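## Task

Four cases sit on the low table, each with a shipping label showing a route code. Move every L5 case onto the north pallet (at the -y end of the track) and every F2 case onto the south pallet (at the +y end). Each must rest directly on the pallet deck, not stacked on another case, and overhang the pallet edge by no more than about a finger's width. The two cases that start on each pallet must still be on it at the end. A case that falls to the floor may be recovered, but it has to finish lid up. At the end the tools must have released everything and moved away; a case counts only if it stays in place without the robot holding it.

## Robot and tools

ROBOT. Two UR20-style arms, left_arm and right_arm, each carrying a four-cup vacuum tool and riding its own carriage on one shared track along y at x = 0. left_rail carries left_arm on the +y half (position_m 0.6 to 3 m); right_rail carries right_arm on the -y half (-3 to -0.6 m). A base sits at x = 0, y = carriage position, z = 0.04 m, facing +x. The names left/right do not mean image sides.

WORLD FRAME. Fixed to the table: table top z = 0, +z up, +x the direction the arms face, +y to their left, y = 0 mid-track. The table starts at x = 0.50 m and spans y = -0.90 to 0.90; beyond that the floor lies 0.53 m lower. The north pallet is toward -y, the south pallet toward +y. cam_pallet_north views the -y end and cam_pallet_south the +y end from above, with +y roughly to the right in both. Other cameras: cam_high, cam_low, cam_left_wrist, cam_right_wrist (fisheye). Calibration (K, distortion, T_world_to_cam) is given and may be off by a couple of degrees and millimetres.

TOOL GEOMETRY. The cup point (end_effector_position) is the centre of the four cup rims; cups point along its +z. Cups sit at x = -62/+62 mm and y = -104.5 mm (channel a) and +104.5 mm (channel b); rims cover 227 x 312 mm. Reported positions can be slightly wrong, especially at long reach.

execute_actions(actions): a list of action objects run in sequence; an empty list just returns state and images. Each action may hold:
- rows: 1 to 15 rows, each used for one control step (1/30 s). Every row is one flat list of 16 numbers in [-1, 1] covering both arms: left dx, dy, dz, rx, ry, rz, left suction_a, suction_b, then right dx, dy, dz, rx, ry, rz, right suction_a, suction_b. dx..rz are an offset, in the cup point's own axes, from the pose measured at the start of this action (for the first action of a call, the last reported pose) — every row refers to that same start, not to the previous row. Scale: 1.0 = 0.6 m for translations and 180 degrees for rx, ry, rz, which form a single rotation vector. Suction values are commands: above 0.01 is on, 0 is off, and they persist; to keep a tool unchanged, resend its current two values.
- steps: 1 to 450 control steps (default 15), at least the number of rows. After the rows, arms keep heading to the last row's target.
- until: ends the action early when conditions hold, e.g. {"left_rail": {"position_status": ["!=", "moving"]}}, or {"all": {"status": "ended"}} / {"any": {"status": "ended"}}. Numeric comparisons need an operator (=, !=, <, <=, >, >=). It does not halt arms.
- left_rail / right_rail: {"position_m": target}, {"speed_m_s": 0.01 to 1} (sticky, starts at 1), or {"stop": true}. position_m is an absolute spot on the track. Any out-of-range value or unknown name rejects the whole call.

MOTION LIMITS. Each step the commanded pose is clipped to 100 mm and 16 degrees from the measured pose; joints are speed and acceleration limited, so big moves may fall short — send the remainder next. For gentle motion ramp offsets by about 0.01 per row (6 mm per step). Rows never move carriages; a carriage still travelling adds its remaining travel to the arm's tool. To drive, send position_m then wait with an until on position_status; let it arrive before placing the tool. Carriages accelerate at 2 m/s2.

RESULT LINES. Each arm's cup pose (position, quat wxyz), velocities, Hand target, joint positions/velocities (rail, shoulder pan, lift, elbow, wrist 1-3), Wrist force/torque in the tool axes (offset up to ~10 N, saturates ~200 N), suction_measured_a/b (0 to 1) and part_present_a/b (1 above 0.09). Rail status: moving, done, stopped, contact_stop (blocked, pushed ~970 N), time_out, stopped_with_arm (its arm was held back — send followable rows, then resend), stopped_for_other_arm (not enough clearance — move arms apart, wait 30 steps, resend). position_answer taken/not_taken. "pose unreachable" means the clearance check altered that arm's command.

GRIPPING. Turn a channel on and press both its cups fully onto a flat, smooth face; an edge or gap under either cup kills that channel. Airtight faces reach 0.83+; cardboard leaks and reads lower. Allow ~1.3 s to settle. Pull is about 381 N per cup at 0.7. Cups compress up to 21 mm. To release: lower in small steps until contact, then in a single action switch both channels off and back straight away. If a cup seals to the table, turn that channel off. Move held cases slowly and centred.

AVOID. Forces of 400 N on any arm part or joint torques at limits (pan/lift 671, elbow 394, wrists 97.3 N m) stop the arm for 10 s. Never let the arms, tools, cameras or a held case strike or press each other. Do not knock objects out of the work area. For handovers: set down, giving tool off, lift it clear, then the other tool grips.

zoom_image(camera, region [x0, y0, x1, y1] in pixels, max 504x504) magnifies the latest image, useful for reading labels. read_manual gives licence text only. finished_scene(scene) ends scene 1 or 2 irreversibly and reveals the next task.

Each tool is called after "Emit:" as name(argument=value, ...), one argument or row to a line, values as JSON.

## Session

Emit:
execute_actions(
  actions=[],
)

Scene clock: 0.00 s.
left_arm: end_effector_position=(+0.8510, +1.2810, +0.4397) suction_measured_a=0.01 part_present_a=0 suction_measured_b=0.01 part_present_b=0 end_effector_quat_wxyz=(-0.001, -0.000, +1.000, +0.001) end_effector_velocity=(+0.000, -0.000, -0.000) end_effector_angular_velocity=(-0.000, +0.000, -0.000) | right_arm: end_effector_position=(+0.8510, -0.6655, +0.4420) suction_measured_a=0.00 part_present_a=0 suction_measured_b=0.00 part_present_b=0 end_effector_quat_wxyz=(+0.002, -0.001, +1.000, -0.001) end_effector_velocity=(+0.000, -0.000, -0.000) end_effector_angular_velocity=(+0.000, +0.000, +0.000)
Joint positions: left_arm=[ 1.28  -0.237 -1.497  2.09  -2.163 -1.57   1.332] | right_arm=[-0.666 -0.237 -1.499  2.091 -2.166 -1.572  1.331]
Joint velocities: left_arm=[ 0. -0.  0. -0.  0. -0. -0.] | right_arm=[ 0. -0.  0. -0.  0.  0. -0.]
Wrist force (N, on the end effector, along its own x y z axes, offset not removed): no reading
Wrist torque (N m, same axes, about the end effector's origin, offset not removed): no reading
Hand target (left_arm): +0.851, +1.281, +0.440; -0.001, -0.000, +1.000, +0.001
Hand target (right_arm): +0.851, -0.666, +0.442; +0.002, -0.001, +1.000, -0.001
left_rail: position_m=1.280 position_m_goal=1.280 speed_m_s=1.00 position_status=done position_answer=taken refusals=0
right_rail: position_m=-0.666 position_m_goal=-0.666 speed_m_s=1.00 position_status=done position_answer=taken refusals=0

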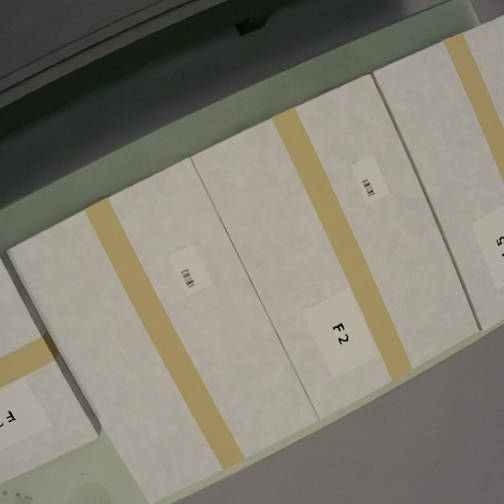

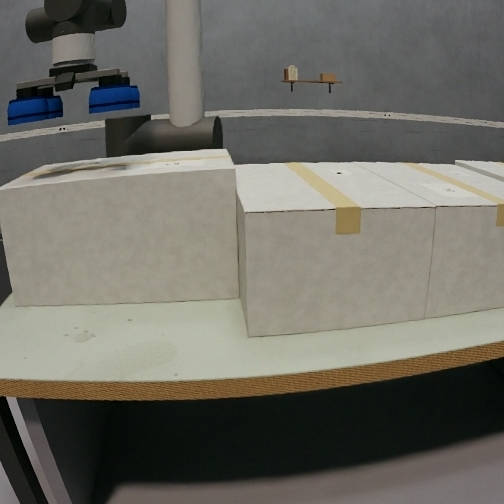

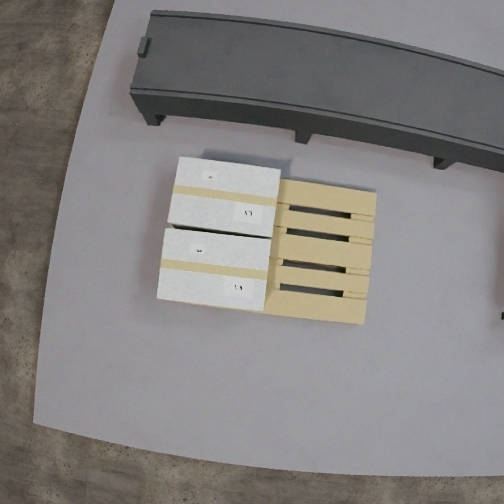

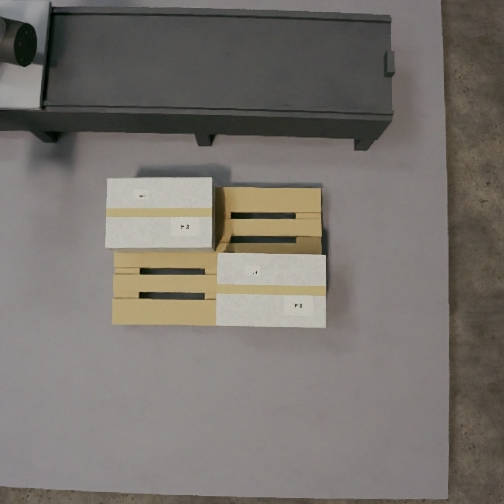

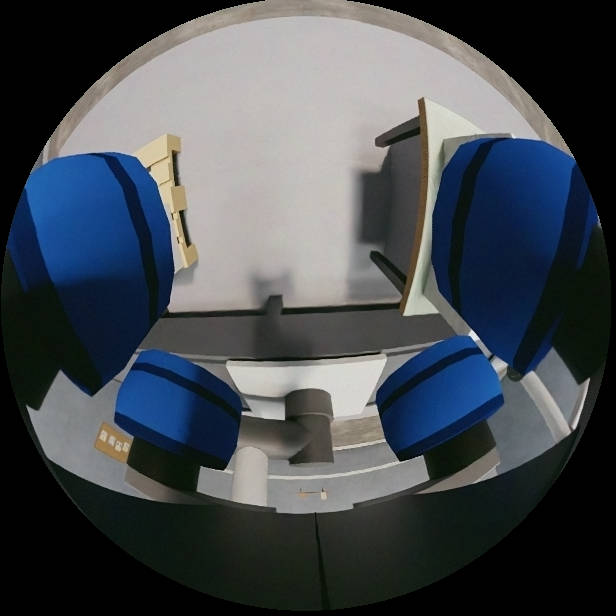

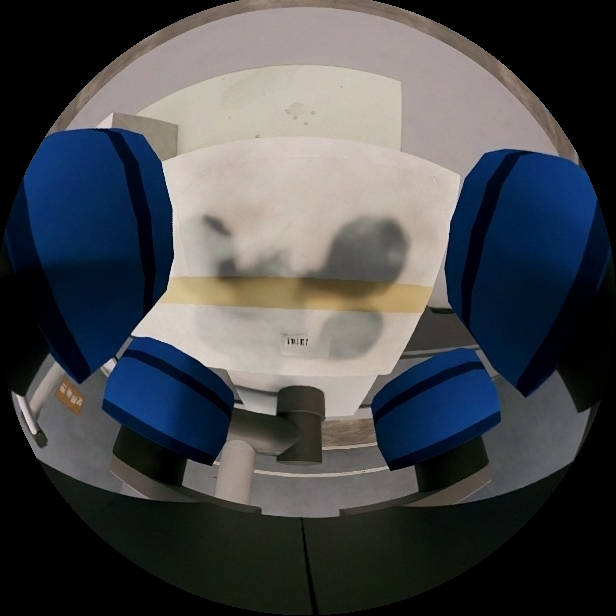

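Emit:
execute_actions(
  actions=[
    {"rows":[[0,0,0,0,0,0,0,0,0.013,0.926,0,0,0,0,0,0]],"steps":60,"left_rail":{"position_m":0.9}},
    {"rows":[[0,0,0,0,0,0,0,0,0,0,0.33,0,0,0,1,1]],"steps":60},
  ],
)

Scene clock: 72.40 s.
left_arm: end_effector_position=(+0.8510, +0.9010, +0.4397) suction_measured_a=0.01 part_present_a=0 suction_measured_b=0.01 part_present_b=0 end_effector_quat_wxyz=(-0.001, -0.000, +1.000, +0.001) end_effector_velocity=(+0.000, -0.000, -0.000) end_effector_angular_velocity=(+0.000, +0.000, -0.000) | right_arm: end_effector_position=(+0.8430, -0.1092, +0.2440) suction_measured_a=0.95 part_present_a=1 suction_measured_b=0.95 part_present_b=1 end_effector_quat_wxyz=(+0.002, -0.001, +1.000, -0.000) end_effector_velocity=(-0.000, +0.000, -0.000) end_effector_angular_velocity=(-0.000, +0.000, -0.000)
Joint positions: left_arm=[ 0.9   -0.237 -1.497  2.09  -2.163 -1.57   1.332] | right_arm=[-0.666  0.384 -1.168  1.998 -2.404 -1.572  1.953]
Joint velocities: left_arm=[ 0. -0.  0. -0.  0.  0.  0.] | right_arm=[ 0.  0.  0.  0. -0. -0.  0.]
Wrist force (N, on the end effector, along its own x y z axes, offset not removed): left_arm=[-10.7 -0.4 0.0] | right_arm=[-6.0 -15.5 8.0]
Wrist torque (N m, same axes, about the end effector's origin, offset not removed): left_arm=[0.04 1.58 0.23] | right_arm=[0.86 10.06 -2.37]
Hand target (left_arm): +0.851, +0.901, +0.440; -0.001, -0.000, +1.000, +0.001
Hand target (right_arm): +0.843, -0.109, +0.244; +0.002, -0.001, +1.000, -0.000
Off the commanded pose (left_arm): 0.000 m, 0 deg.
Off the commanded pose (right_arm): 0.000 m, 0 deg.
left_rail: position_m=0.900 position_m_goal=0.900 speed_m_s=1.00 position_status=done position_answer=taken refusals=0
right_rail: position_m=-0.666 position_m_goal=-0.666 speed_m_s=1.00 position_status=done position_answer=taken refusals=0
camera_calibration (this result's frames):
cam_left_wrist: T_world_to_cam=[[-0.0472901, -0.998223, 0.036261, 0.924848], [-0.820188, 0.0595247, 0.568989, 0.409], [-0.570136, -0.00283326, -0.821545, 0.94056], [0, 0, 0, 1]] pos_world=[0.915441, 0.901523, 0.506461]
cam_right_wrist: T_world_to_cam=[[0.0496893, -0.998735, 0.00772912, -0.154325], [-0.814048, -0.0360146, 0.57968, 0.557098], [-0.578668, -0.0350958, -0.814808, 0.774951], [0, 0, 0, 1]] pos_world=[0.909612, -0.106868, 0.30969]

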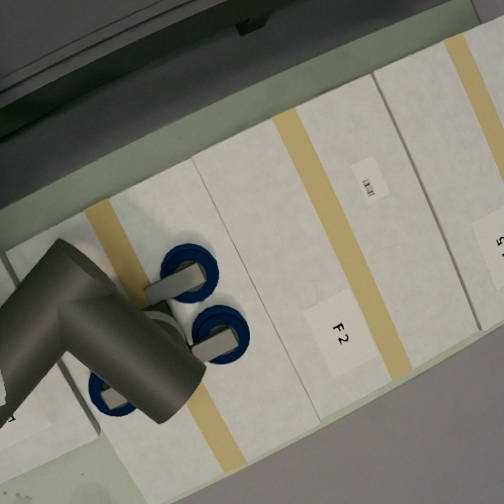

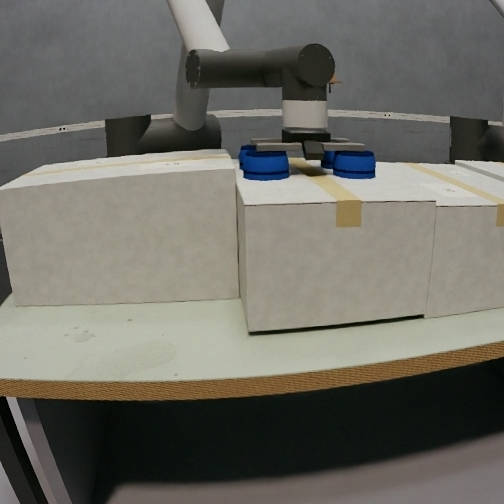

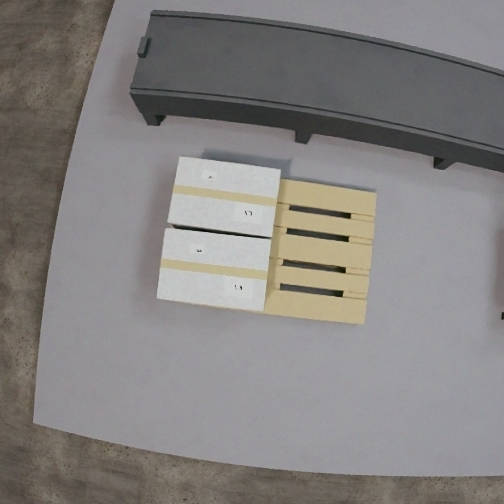

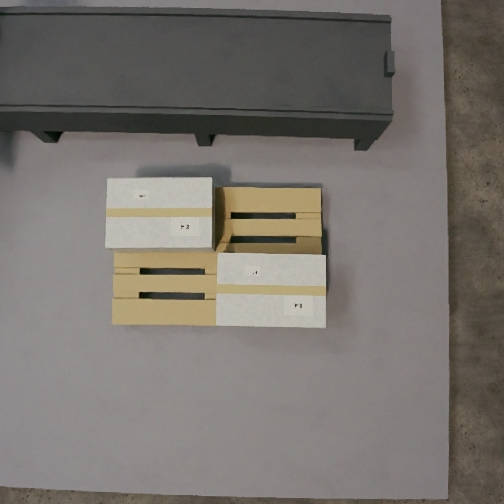

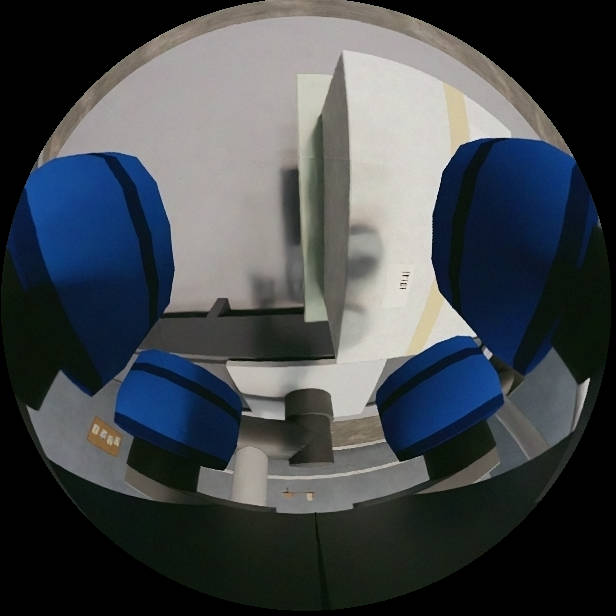

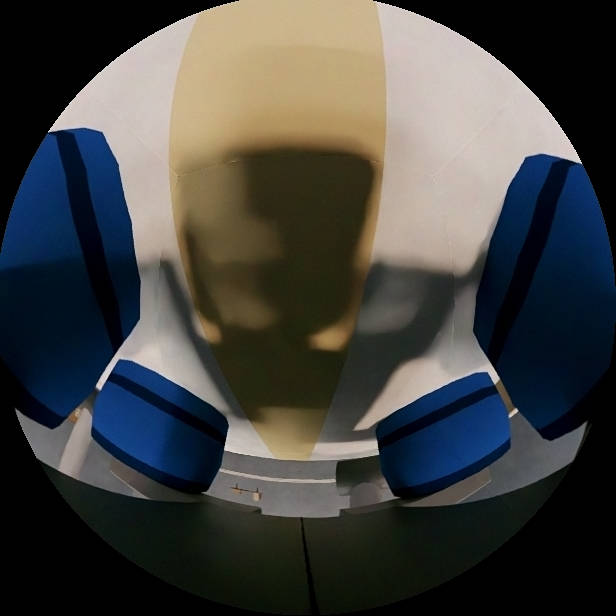

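Emit:
execute_actions(
  actions=[
    {"rows":[[0,0,0,0,0,0,0,0,0,0,-0.1,0,0,0,1,1],[0,0,0,0,0,0,0,0,0,0,-0.67,0,0,0,1,1]],"steps":50},
    {"rows":[[0,0,0,0,0,0,0,0,0,-0.6,0,0,0,-0.5,1,1]],"steps":60},
  ],
)

Scene clock: 81.17 s.
left_arm: end_effector_position=(+0.8510, +0.9010, +0.4397) suction_measured_a=0.01 part_present_a=0 suction_measured_b=0.01 part_present_b=0 end_effector_quat_wxyz=(-0.001, -0.000, +1.000, +0.001) end_effector_velocity=(+0.000, -0.000, -0.000) end_effector_angular_velocity=(+0.000, +0.000, -0.000) | right_arm: end_effector_position=(+0.8426, -0.4697, +0.6461) suction_measured_a=0.95 part_present_a=1 suction_measured_b=0.95 part_present_b=1 end_effector_quat_wxyz=(-0.001, +0.708, -0.707, +0.002) end_effector_velocity=(+0.000, -0.000, +0.000) end_effector_angular_velocity=(+0.000, +0.000, +0.002)
Joint positions: left_arm=[ 0.9   -0.237 -1.497  2.09  -2.163 -1.57   1.332] | right_arm=[-0.666 -0.005 -1.592  1.876 -1.859 -1.572 -0.007]
Joint velocities: left_arm=[ 0. -0.  0. -0.  0.  0.  0.] | right_arm=[ 0.    -0.    -0.    -0.     0.     0.    -0.002]
Wrist force (N, on the end effector, along its own x y z axes, offset not removed): left_arm=[-9.5 2.7 -0.7] | right_arm=[-3.0 -1.5 8.5]
Wrist torque (N m, same axes, about the end effector's origin, offset not removed): left_arm=[0.41 1.49 0.27] | right_arm=[1.35 9.61 -0.29]
Hand target (left_arm): +0.851, +0.901, +0.440; -0.001, -0.000, +1.000, +0.001
Hand target (right_arm): +0.843, -0.470, +0.646; -0.001, +0.708, -0.706, +0.002
Off the commanded pose (left_arm): 0.000 m, 0 deg.
Off the commanded pose (right_arm): 0.000 m, 0 deg.
left_rail: position_m=0.900 position_m_goal=0.900 speed_m_s=1.00 position_status=done position_answer=taken refusals=0
right_rail: position_m=-0.666 position_m_goal=-0.666 speed_m_s=1.00 position_status=done position_answer=taken refusals=0
camera_calibration (this result's frames):
cam_left_wrist: T_world_to_cam=[[-0.0472901, -0.998223, 0.0362612, 0.924847], [-0.820188, 0.0595247, 0.568989, 0.409], [-0.570136, -0.00283348, -0.821545, 0.940561], [0, 0, 0, 1]] pos_world=[0.915441, 0.901523, 0.506461]
cam_right_wrist: T_world_to_cam=[[0.998715, 0.0494779, 0.0109465, -0.826825], [0.0337649, -0.810821, 0.584319, -0.770629], [0.0377866, -0.583199, -0.81145, 0.310678], [0, 0, 0, 1]] pos_world=[0.840044, -0.402746, 0.711443]

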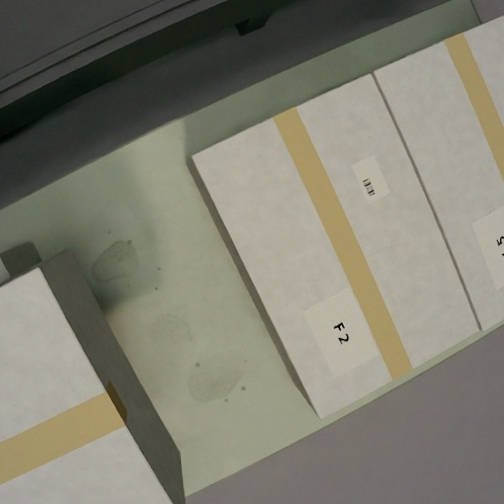

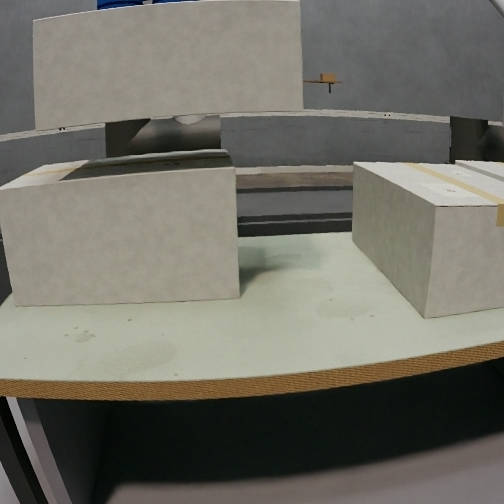

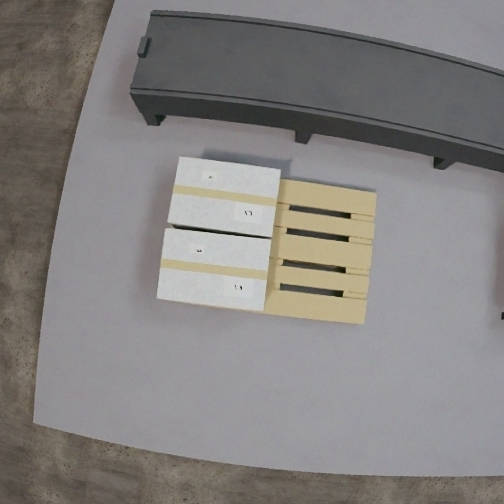

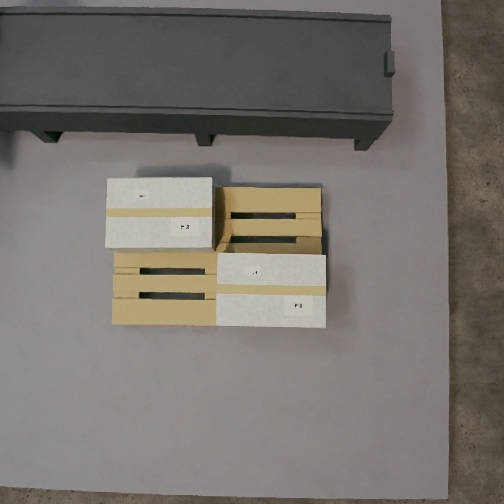

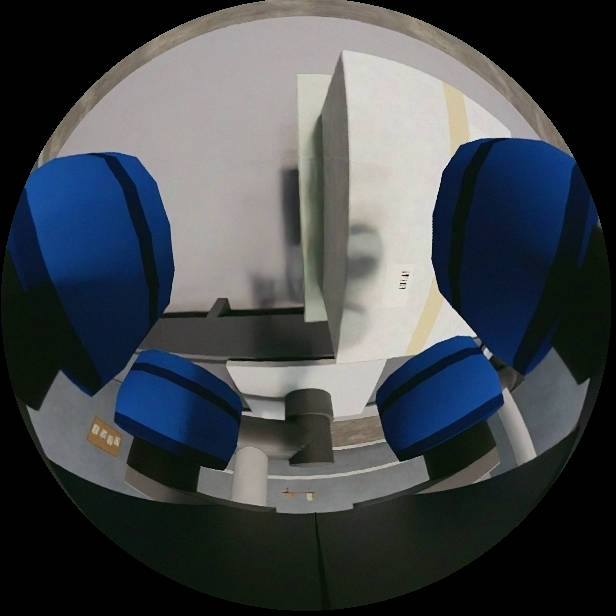

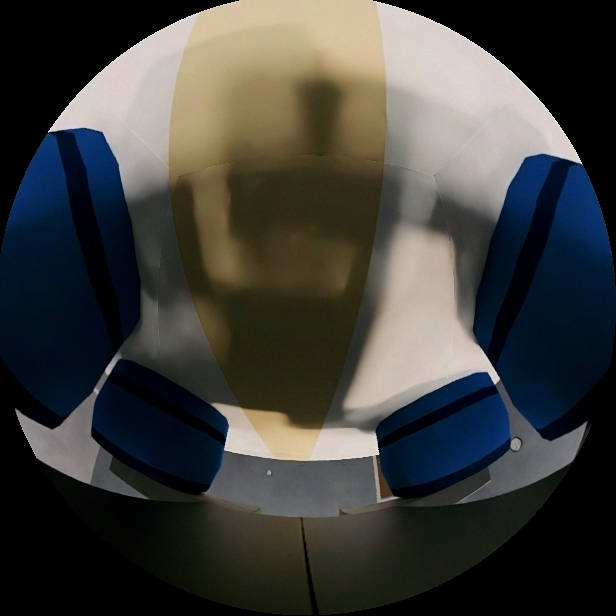

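Emit:
execute_actions(
  actions=[
    {"right_rail":{"position_m":-2.521},"left_rail":{"position_m":0.8},"steps":150,"until":{"all":{"status":"ended"}}},
    {"rows":[[0.013,-0.885,0,0,0,0,0,0,0,-0.537,0.5,0,0,0,1,1]],"steps":60},
    {"rows":[[0,0,0.325,0,0,0,1,1,0,0,0.6,0,0,0,1,1]],"steps":60},
  ],
)

Scene clock: 102.83 s.
left_arm: end_effector_position=(+0.8437, +0.2698, +0.2443) suction_measured_a=0.93 part_present_a=1 suction_measured_b=0.93 part_present_b=1 end_effector_quat_wxyz=(-0.000, -0.000, +1.000, +0.001) end_effector_velocity=(-0.000, +0.000, -0.000) end_effector_angular_velocity=(+0.000, +0.000, +0.000) | right_arm: end_effector_position=(+1.1589, -2.3275, +0.1226) suction_measured_a=0.95 part_present_a=1 suction_measured_b=0.95 part_present_b=1 end_effector_quat_wxyz=(+0.001, +0.708, -0.707, +0.006) end_effector_velocity=(-0.000, +0.000, +0.000) end_effector_angular_velocity=(+0.000, -0.000, +0.000)
Joint positions: left_arm=[ 0.8   -0.765 -1.18   2.016 -2.405 -1.57   0.805] | right_arm=[-2.521 -0.004 -0.92   1.781 -2.438 -1.581 -0.005]
Joint velocities: left_arm=[ 0.  0.  0. -0.  0. -0. -0.] | right_arm=[ 0.  0. -0.  0.  0.  0. -0.]
Wrist force (N, on the end effector, along its own x y z axes, offset not removed): left_arm=[-11.2 4.5 -16.8] | right_arm=[-0.3 -2.9 -37.5]
Wrist torque (N m, same axes, about the end effector's origin, offset not removed): left_arm=[1.64 2.29 0.35] | right_arm=[-0.87 19.76 -0.47]
Hand target (left_arm): +0.844, +0.270, +0.244; -0.000, -0.000, +1.000, +0.001
Hand target (right_arm): +1.158, -2.327, +0.122; +0.001, +0.708, -0.707, +0.005
Off the commanded pose (left_arm): 0.000 m, 0 deg.
Off the commanded pose (right_arm): 0.137 m, 1 deg.
FORCE FAULT: contact force on the right arm reached its limit, and that arm stopped for 10 seconds. The contact can be on any part of that arm, not only on its tool. That arm's remaining commands of this call were not run. That arm holds still and accepts commands again. Move the arm away from the contact; if what it grips holds it there, let go first. Pushing or pulling that hard again can fault the arm again.
left_rail: position_m=0.800 position_m_goal=0.800 speed_m_s=1.00 position_status=done position_answer=taken refusals=0
right_rail: position_m=-2.521 position_m_goal=-2.521 speed_m_s=1.00 position_status=done position_answer=taken refusals=0
camera_calibration (this result's frames):
cam_left_wrist: T_world_to_cam=[[-0.0473148, -0.99824, 0.0357637, 0.301612], [-0.82069, 0.0592594, 0.568292, 0.552459], [-0.569411, -0.00246227, -0.822049, 0.773484], [0, 0, 0, 1]] pos_world=[0.908099, 0.270247, 0.311097]
cam_right_wrist: T_world_to_cam=[[0.99869, 0.0493399, 0.0135433, -1.04568], [0.0317815, -0.805659, 0.591526, -1.96834], [0.0400971, -0.590321, -0.806172, -1.22948], [0, 0, 0, 1]] pos_world=[1.15617, -2.26001, 0.187313]

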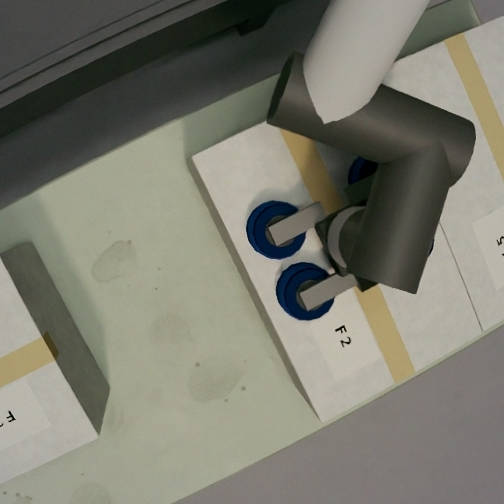

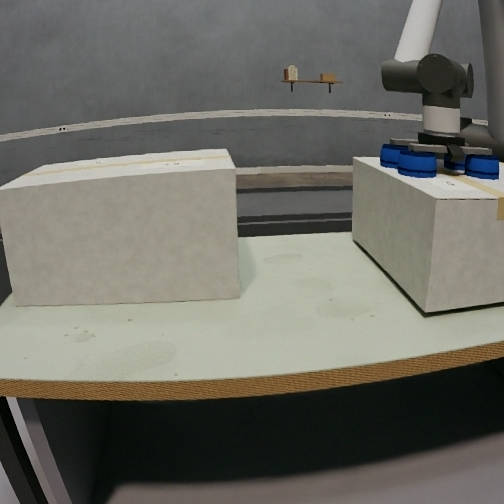

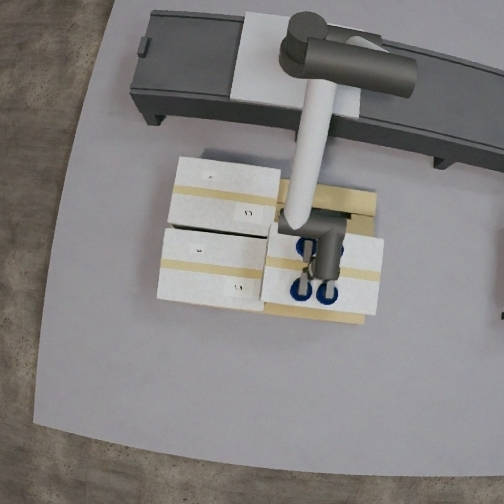

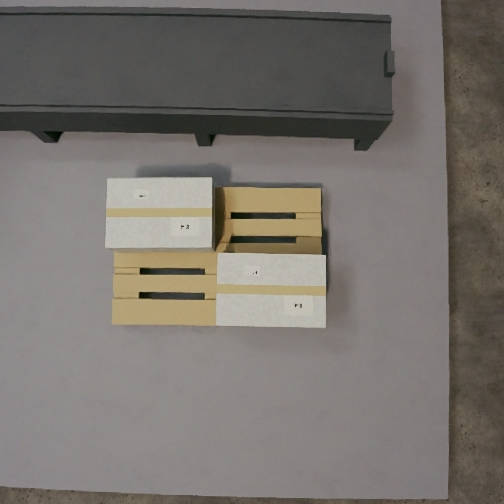

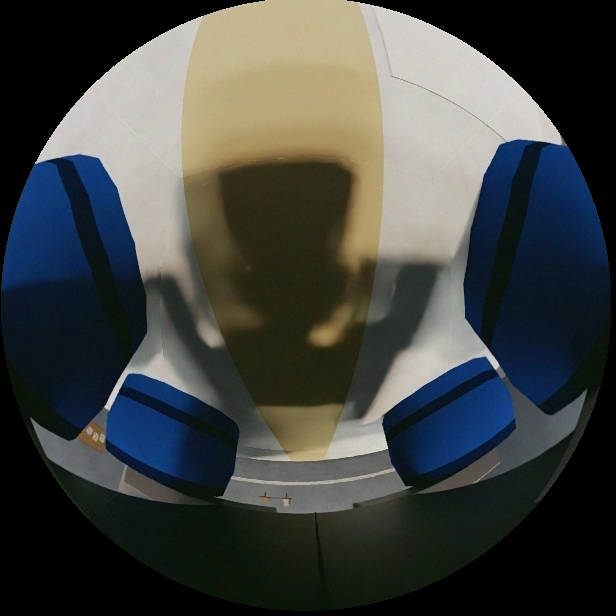

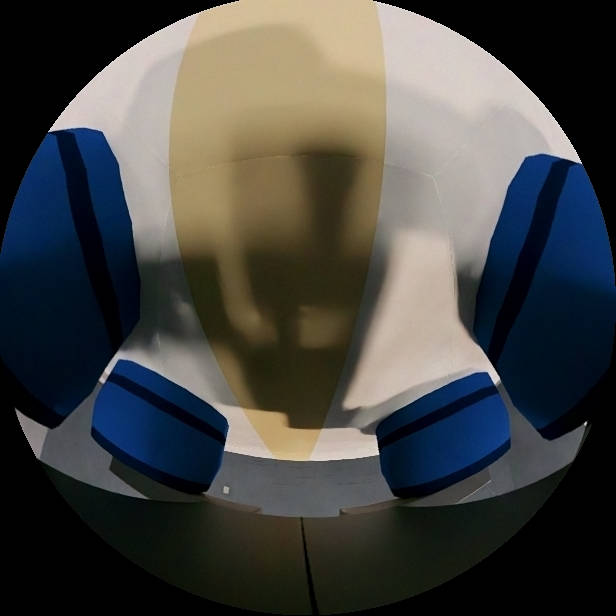

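Emit:
execute_actions(
  actions=[
    {"rows":[[0,0,-0.67,0,0,0,1,1,-0.05,-0.015,-0.03,0,0,0,1,1]],"steps":45},
    {"rows":[[0,0.5,0,0,0,-0.5,1,1,0,0,0.1,0,0,0,1,1],[0,0.5,0,0,0,-0.5,1,1,0,0,0.2,0,0,0,1,1],[0,0.5,0,0,0,-0.5,1,1,0,0,0.38,0,0,0,1,1]],"steps":60},
    {"left_rail":{"position_m":2.457},"steps":150,"until":{"all":{"status":"ended"}}},
  ],
)

Scene clock: 117.17 s.
left_arm: end_effector_position=(+0.8434, +2.2272, +0.6468) suction_measured_a=0.93 part_present_a=1 suction_measured_b=0.93 part_present_b=1 end_effector_quat_wxyz=(-0.000, +0.707, -0.707, -0.001) end_effector_velocity=(-0.000, +0.001, -0.000) end_effector_angular_velocity=(-0.000, +0.000, -0.001) | right_arm: end_effector_position=(+1.1689, -2.2993, -0.0878) suction_measured_a=0.95 part_present_a=1 suction_measured_b=0.95 part_present_b=1 end_effector_quat_wxyz=(+0.001, +0.708, -0.707, +0.006) end_effector_velocity=(-0.000, +0.000, +0.000) end_effector_angular_velocity=(+0.000, -0.000, +0.000)
Joint positions: left_arm=[ 2.457 -0.499 -1.58   1.862 -1.851 -1.57  -0.5  ] | right_arm=[-2.521  0.02  -0.706  1.766 -2.638 -1.581  0.019]
Joint velocities: left_arm=[ 0.002 -0.001  0.     0.    -0.    -0.     0.   ] | right_arm=[ 0.  0. -0.  0.  0.  0. -0.]
Wrist force (N, on the end effector, along its own x y z axes, offset not removed): left_arm=[-24.9 0.3 -19.0] | right_arm=[-47.2 -6.3 5.1]
Wrist torque (N m, same axes, about the end effector's origin, offset not removed): left_arm=[1.08 0.97 0.35] | right_arm=[2.20 2.28 -7.51]
Hand target (left_arm): +0.843, +2.227, +0.647; -0.000, +0.707, -0.707, -0.001
Hand target (right_arm): +1.169, -2.299, -0.088; +0.001, +0.708, -0.707, +0.006
Off the commanded pose (left_arm): 0.000 m, 0 deg.
Off the commanded pose (right_arm): 0.001 m, 0 deg.
left_rail: position_m=2.457 position_m_goal=2.457 speed_m_s=1.00 position_status=done position_answer=taken refusals=0
right_rail: position_m=-2.521 position_m_goal=-2.521 speed_m_s=1.00 position_status=done position_answer=taken refusals=0
camera_calibration (this result's frames):
cam_left_wrist: T_world_to_cam=[[0.998208, -0.0473332, 0.0366051, -0.759029], [-0.0597465, -0.82193, 0.566446, 1.52954], [0.00327517, -0.567618, -0.823286, 1.88553], [0, 0, 0, 1]] pos_world=[0.842878, 2.29151, 0.713717]
cam_right_wrist: T_world_to_cam=[[0.99869, 0.0493307, 0.0136038, -1.05417], [0.0317416, -0.805708, 0.591462, -1.82156], [0.0401379, -0.590255, -0.806218, -1.38272], [0, 0, 0, 1]] pos_world=[1.16611, -2.2318, -0.0230522]

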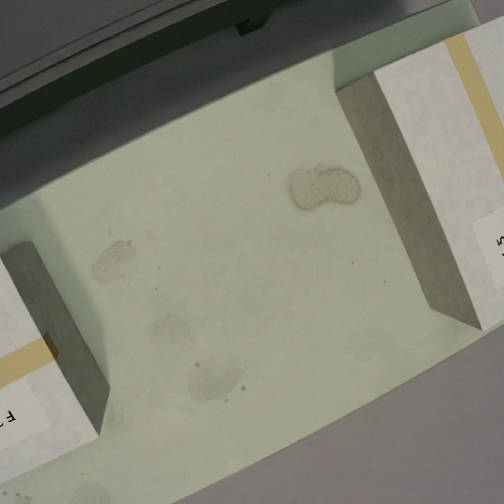

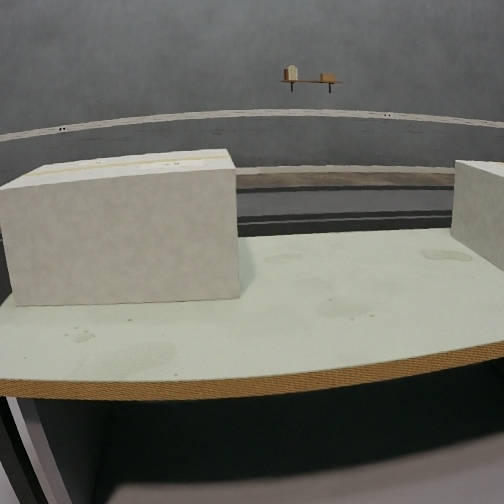

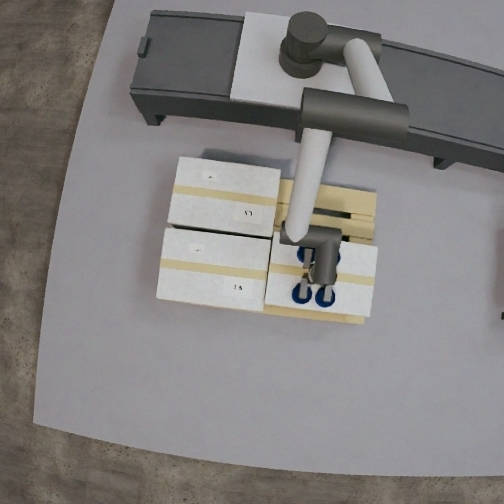

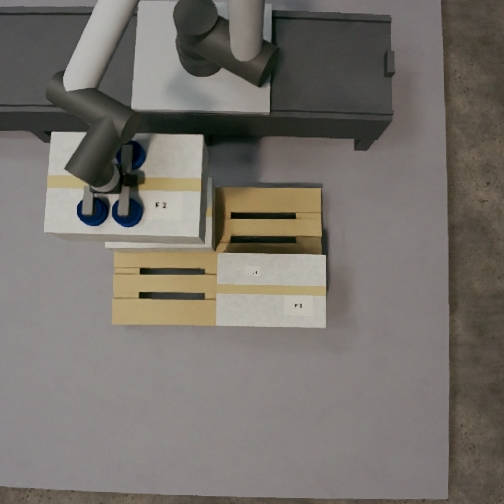

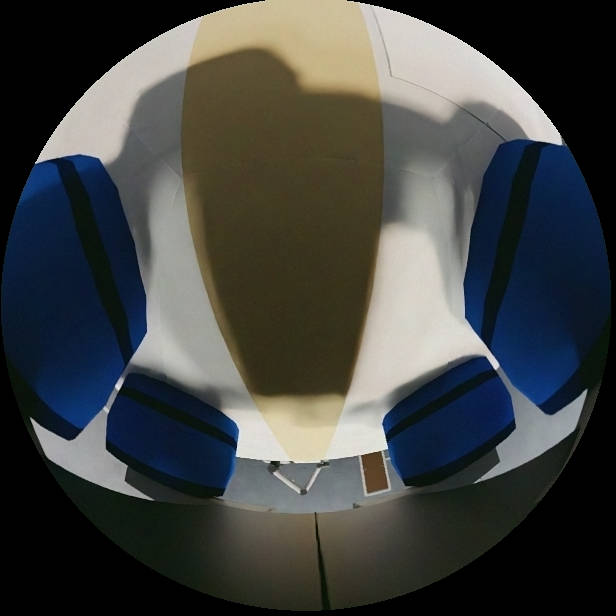

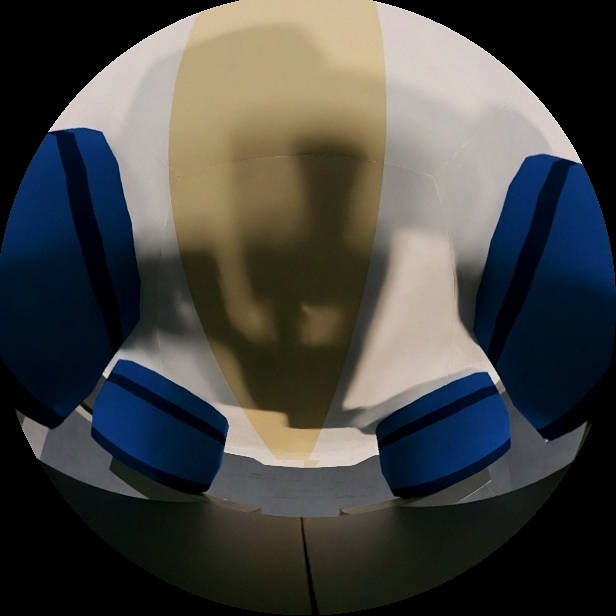

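Emit:
execute_actions(
  actions=[
    {"rows":[[0.017,-0.67,0,0,0,0,1,1,-0.017,-0.025,0,0,0,-0.011,1,1]],"steps":45},
    {"rows":[[0,0,0.75,0,0,0,1,1,0,0,0.05,0,0,0,1,1],[0,0,0.75,0,0,0,1,1,0,0,0.1,0,0,0,1,1]],"steps":50},
  ],
)

Emit:
zoom_image(
  camera="cam_pallet_south",
  region=[60,150,360,360],
)

Emit:
zoom_image(
  camera="cam_pallet_north",
  region=[140,150,400,340],
)

Scene clock: 128.40 s.
left_arm: end_effector_position=(+1.2450, +2.2178, +0.1960) suction_measured_a=0.93 part_present_a=1 suction_measured_b=0.93 part_present_b=1 end_effector_quat_wxyz=(-0.000, +0.707, -0.707, -0.001) end_effector_velocity=(+0.000, +0.000, -0.000) end_effector_angular_velocity=(+0.000, +0.000, +0.000) | right_arm: end_effector_position=(+1.1841, -2.2896, -0.1478) suction_measured_a=0.95 part_present_a=1 suction_measured_b=0.95 part_present_b=1 end_effector_quat_wxyz=(+0.001, +0.720, -0.694, +0.006) end_effector_velocity=(-0.000, -0.000, -0.000) end_effector_angular_velocity=(-0.000, +0.000, -0.000)
Joint positions: left_arm=[ 2.457 -0.349 -0.902  1.6   -2.267 -1.57  -0.35 ] | right_arm=[-2.521  0.028 -0.634  1.728 -2.671 -1.581 -0.008]
Joint velocities: left_arm=[ 0.  0.  0.  0. -0.  0.  0.] | right_arm=[ 0. -0.  0.  0.  0.  0.  0.]
Wrist force (N, on the end effector, along its own x y z axes, offset not removed): left_arm=[-8.1 1.4 -17.1] | right_arm=[-2.1 3.8 10.9]
Wrist torque (N m, same axes, about the end effector's origin, offset not removed): left_arm=[1.24 1.78 0.31] | right_arm=[2.21 9.20 -0.38]
Hand target (left_arm): +1.245, +2.218, +0.196; -0.000, +0.707, -0.707, -0.001
Hand target (right_arm): +1.184, -2.290, -0.148; +0.001, +0.720, -0.694, +0.006
Off the commanded pose (left_arm): 0.001 m, 0 deg.
Off the commanded pose (right_arm): 0.000 m, 0 deg.
left_rail: position_m=2.457 position_m_goal=2.457 speed_m_s=1.00 position_status=done position_answer=taken refusals=0
right_rail: position_m=-2.521 position_m_goal=-2.521 speed_m_s=1.00 position_status=done position_answer=taken refusals=0
camera_calibration (this result's frames):
cam_left_wrist: T_world_to_cam=[[0.998214, -0.0473367, 0.0364463, -1.14386], [-0.0596598, -0.821831, 0.566599, 1.80078], [0.00313173, -0.567762, -0.823187, 1.50824], [0, 0, 0, 1]] pos_world=[1.24453, 2.28211, 0.262929]
cam_right_wrist: T_world_to_cam=[[0.996393, 0.0838168, 0.0132475, -0.987432], [0.059768, -0.804011, 0.591603, -1.80799], [0.0602374, -0.588677, -0.806121, -1.4462], [0, 0, 0, 1]] pos_world=[1.17905, -2.22222, -0.0831177]

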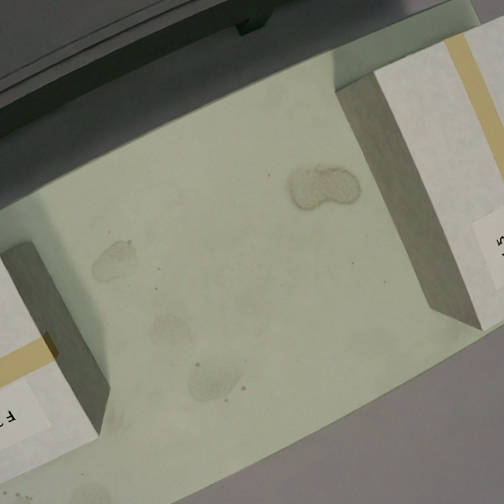

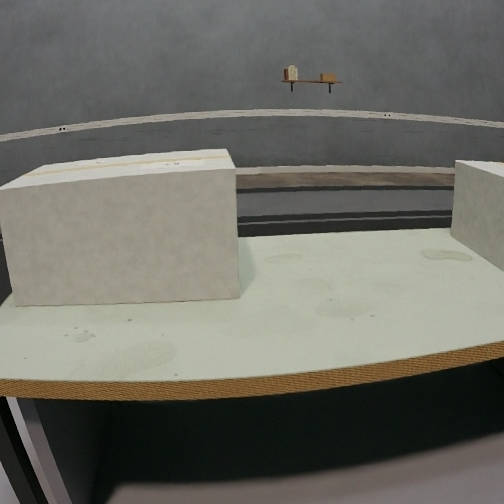

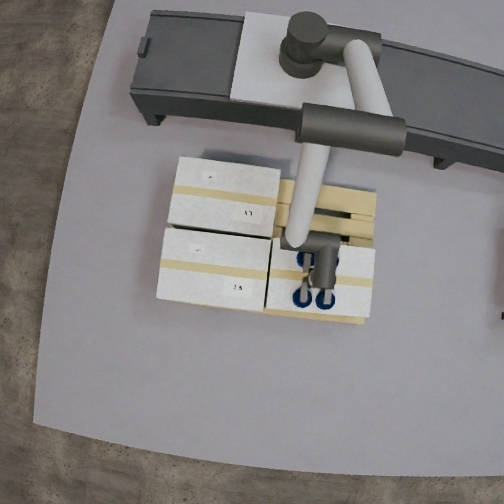

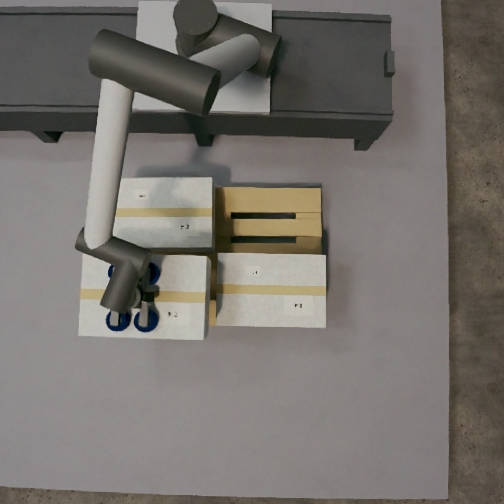

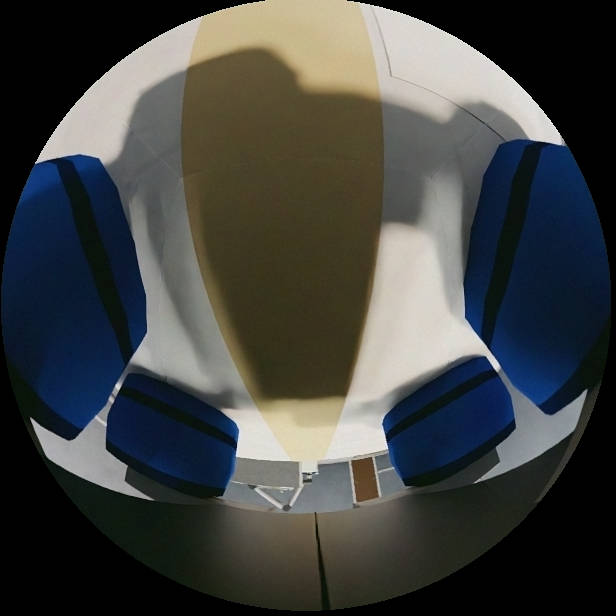

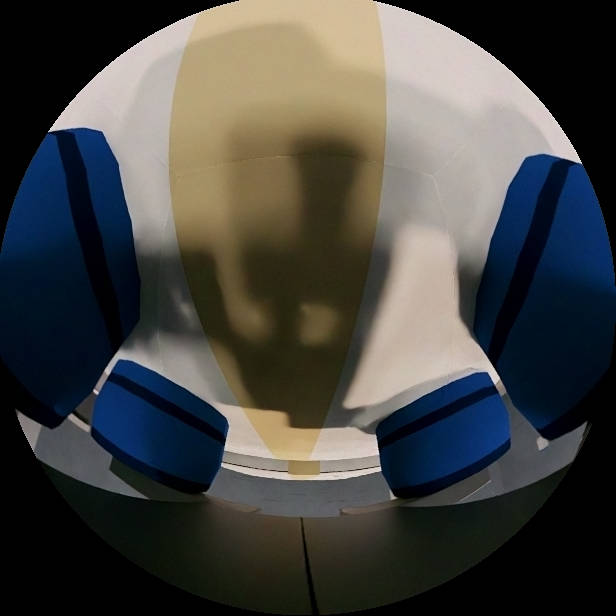

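Region (60, 150, 360, 360) of cam_pallet_south's 504x504 image, scaled by 1.680, with more detail than that image has; it fills the top 353 rows of this view, and the rest is white.

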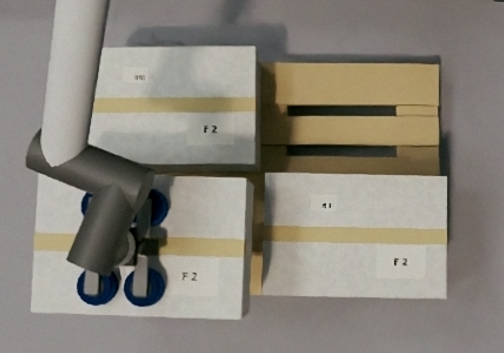

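Region (140, 150, 400, 340) of cam_pallet_north's 504x504 image, scaled by 1.938, with more detail than that image has; it fills the top 368 rows of this view, and the rest is white.

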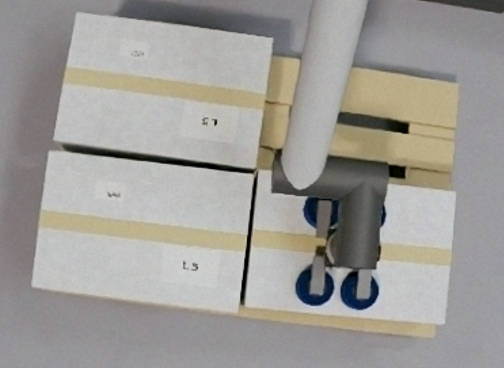

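Emit:
execute_actions(
  actions=[
    {"rows":[[0,0,0.2,0,0,0,1,1,0,0,0.02,0,0,0,1,1],[0,0,0.4,0,0,0,1,1,0,0,0.02,0,0,0,1,1],[0,0,0.577,0,0,0,1,1,0,0,0.02,0,0,0,1,1]],"steps":50},
  ],
)

Scene clock: 144.93 s.
left_arm: end_effector_position=(+1.2448, +2.2179, -0.1505) suction_measured_a=0.93 part_present_a=1 suction_measured_b=0.93 part_present_b=1 end_effector_quat_wxyz=(-0.000, +0.707, -0.707, -0.001) end_effector_velocity=(+0.000, +0.000, +0.000) end_effector_angular_velocity=(-0.000, -0.000, -0.000) | right_arm: end_effector_position=(+1.1857, -2.2890, -0.1552) suction_measured_a=0.95 part_present_a=1 suction_measured_b=0.95 part_present_b=1 end_effector_quat_wxyz=(-0.001, +0.720, -0.694, +0.005) end_effector_velocity=(-0.000, -0.000, -0.000) end_effector_angular_velocity=(-0.000, +0.000, -0.000)
Joint positions: left_arm=[ 2.457 -0.349 -0.596  1.619 -2.593 -1.57  -0.35 ] | right_arm=[-2.521  0.028 -0.625  1.724 -2.678 -1.577 -0.01 ]
Joint velocities: left_arm=[ 0.  0. -0.  0.  0.  0.  0.] | right_arm=[ 0.  0.  0. -0.  0. -0.  0.]
Wrist force (N, on the end effector, along its own x y z axes, offset not removed): left_arm=[-9.1 2.1 -17.3] | right_arm=[2.5 11.1 -46.0]
Wrist torque (N m, same axes, about the end effector's origin, offset not removed): left_arm=[1.30 1.93 0.36] | right_arm=[-11.62 -7.79 -4.82]
Hand target (left_arm): +1.245, +2.218, -0.150; -0.000, +0.707, -0.707, -0.001
Hand target (right_arm): +1.186, -2.289, -0.156; -0.001, +0.720, -0.694, +0.005
Off the commanded pose (left_arm): 0.001 m, 0 deg.
Off the commanded pose (right_arm): 0.005 m, 0 deg.
FORCE FAULT: contact force on the right arm reached its limit, and that arm stopped for 10 seconds. The contact can be on any part of that arm, not only on its tool. That arm's remaining commands of this call were not run. That arm holds still and accepts commands again. Move the arm away from the contact; if what it grips holds it there, let go first. Pushing or pulling that hard again can fault the arm again.
left_rail: position_m=2.457 position_m_goal=2.457 speed_m_s=1.00 position_status=done position_answer=taken refusals=0
right_rail: position_m=-2.521 position_m_goal=-2.521 speed_m_s=1.00 position_status=done position_answer=taken refusals=0
camera_calibration (this result's frames):
cam_left_wrist: T_world_to_cam=[[0.998214, -0.0473367, 0.0364466, -1.13098], [-0.0596599, -0.821831, 0.5666, 1.99719], [0.00313202, -0.567762, -0.823187, 1.22307], [0, 0, 0, 1]] pos_world=[1.24428, 2.28223, -0.0835735]
cam_right_wrist: T_world_to_cam=[[0.996205, 0.0857025, 0.0151688, -0.984156], [0.0604394, -0.806615, 0.587978, -1.81055], [0.0626266, -0.58483, -0.808734, -1.44632], [0, 0, 0, 1]] pos_world=[1.18043, -2.22192, -0.0901999]

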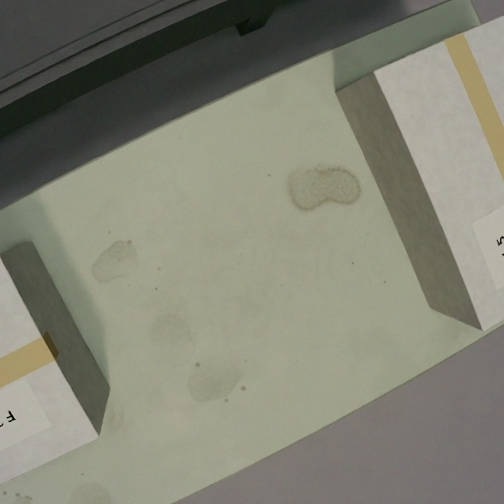

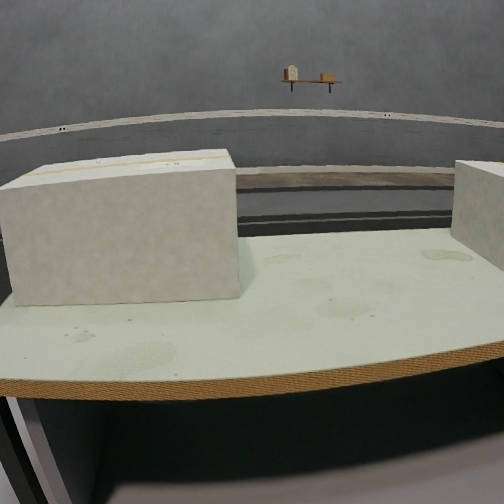

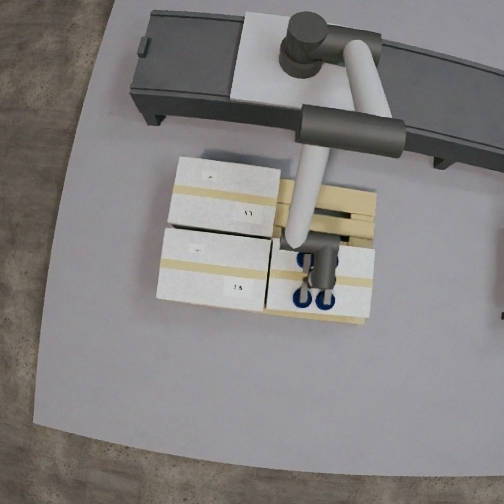

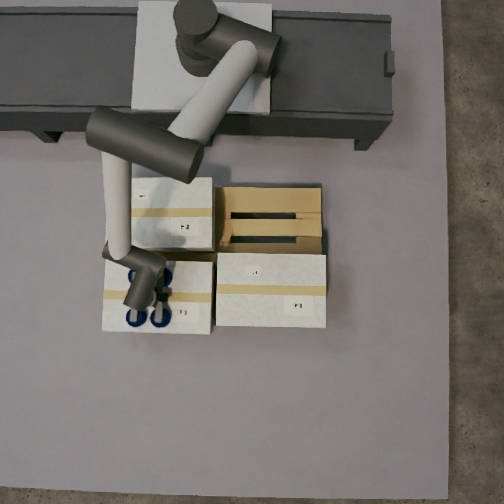

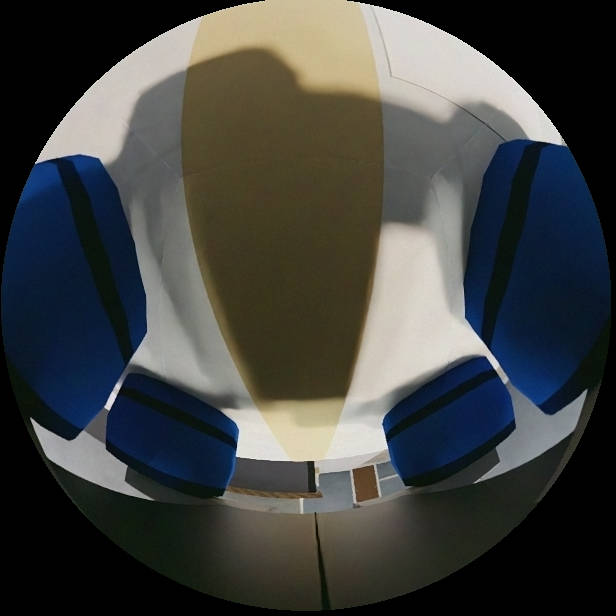

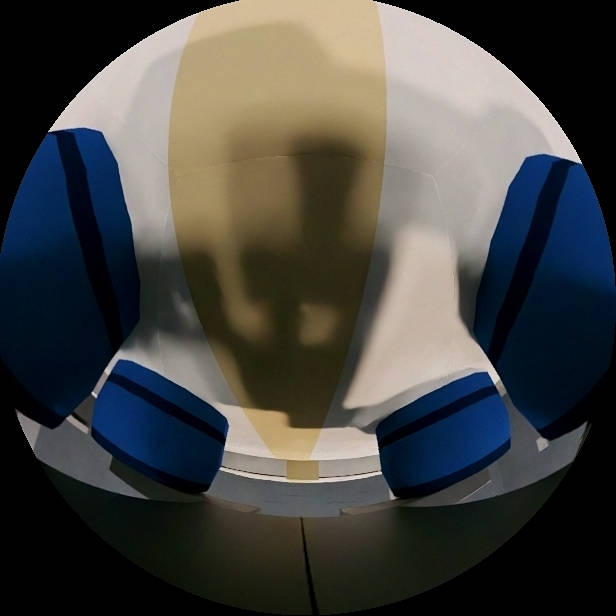

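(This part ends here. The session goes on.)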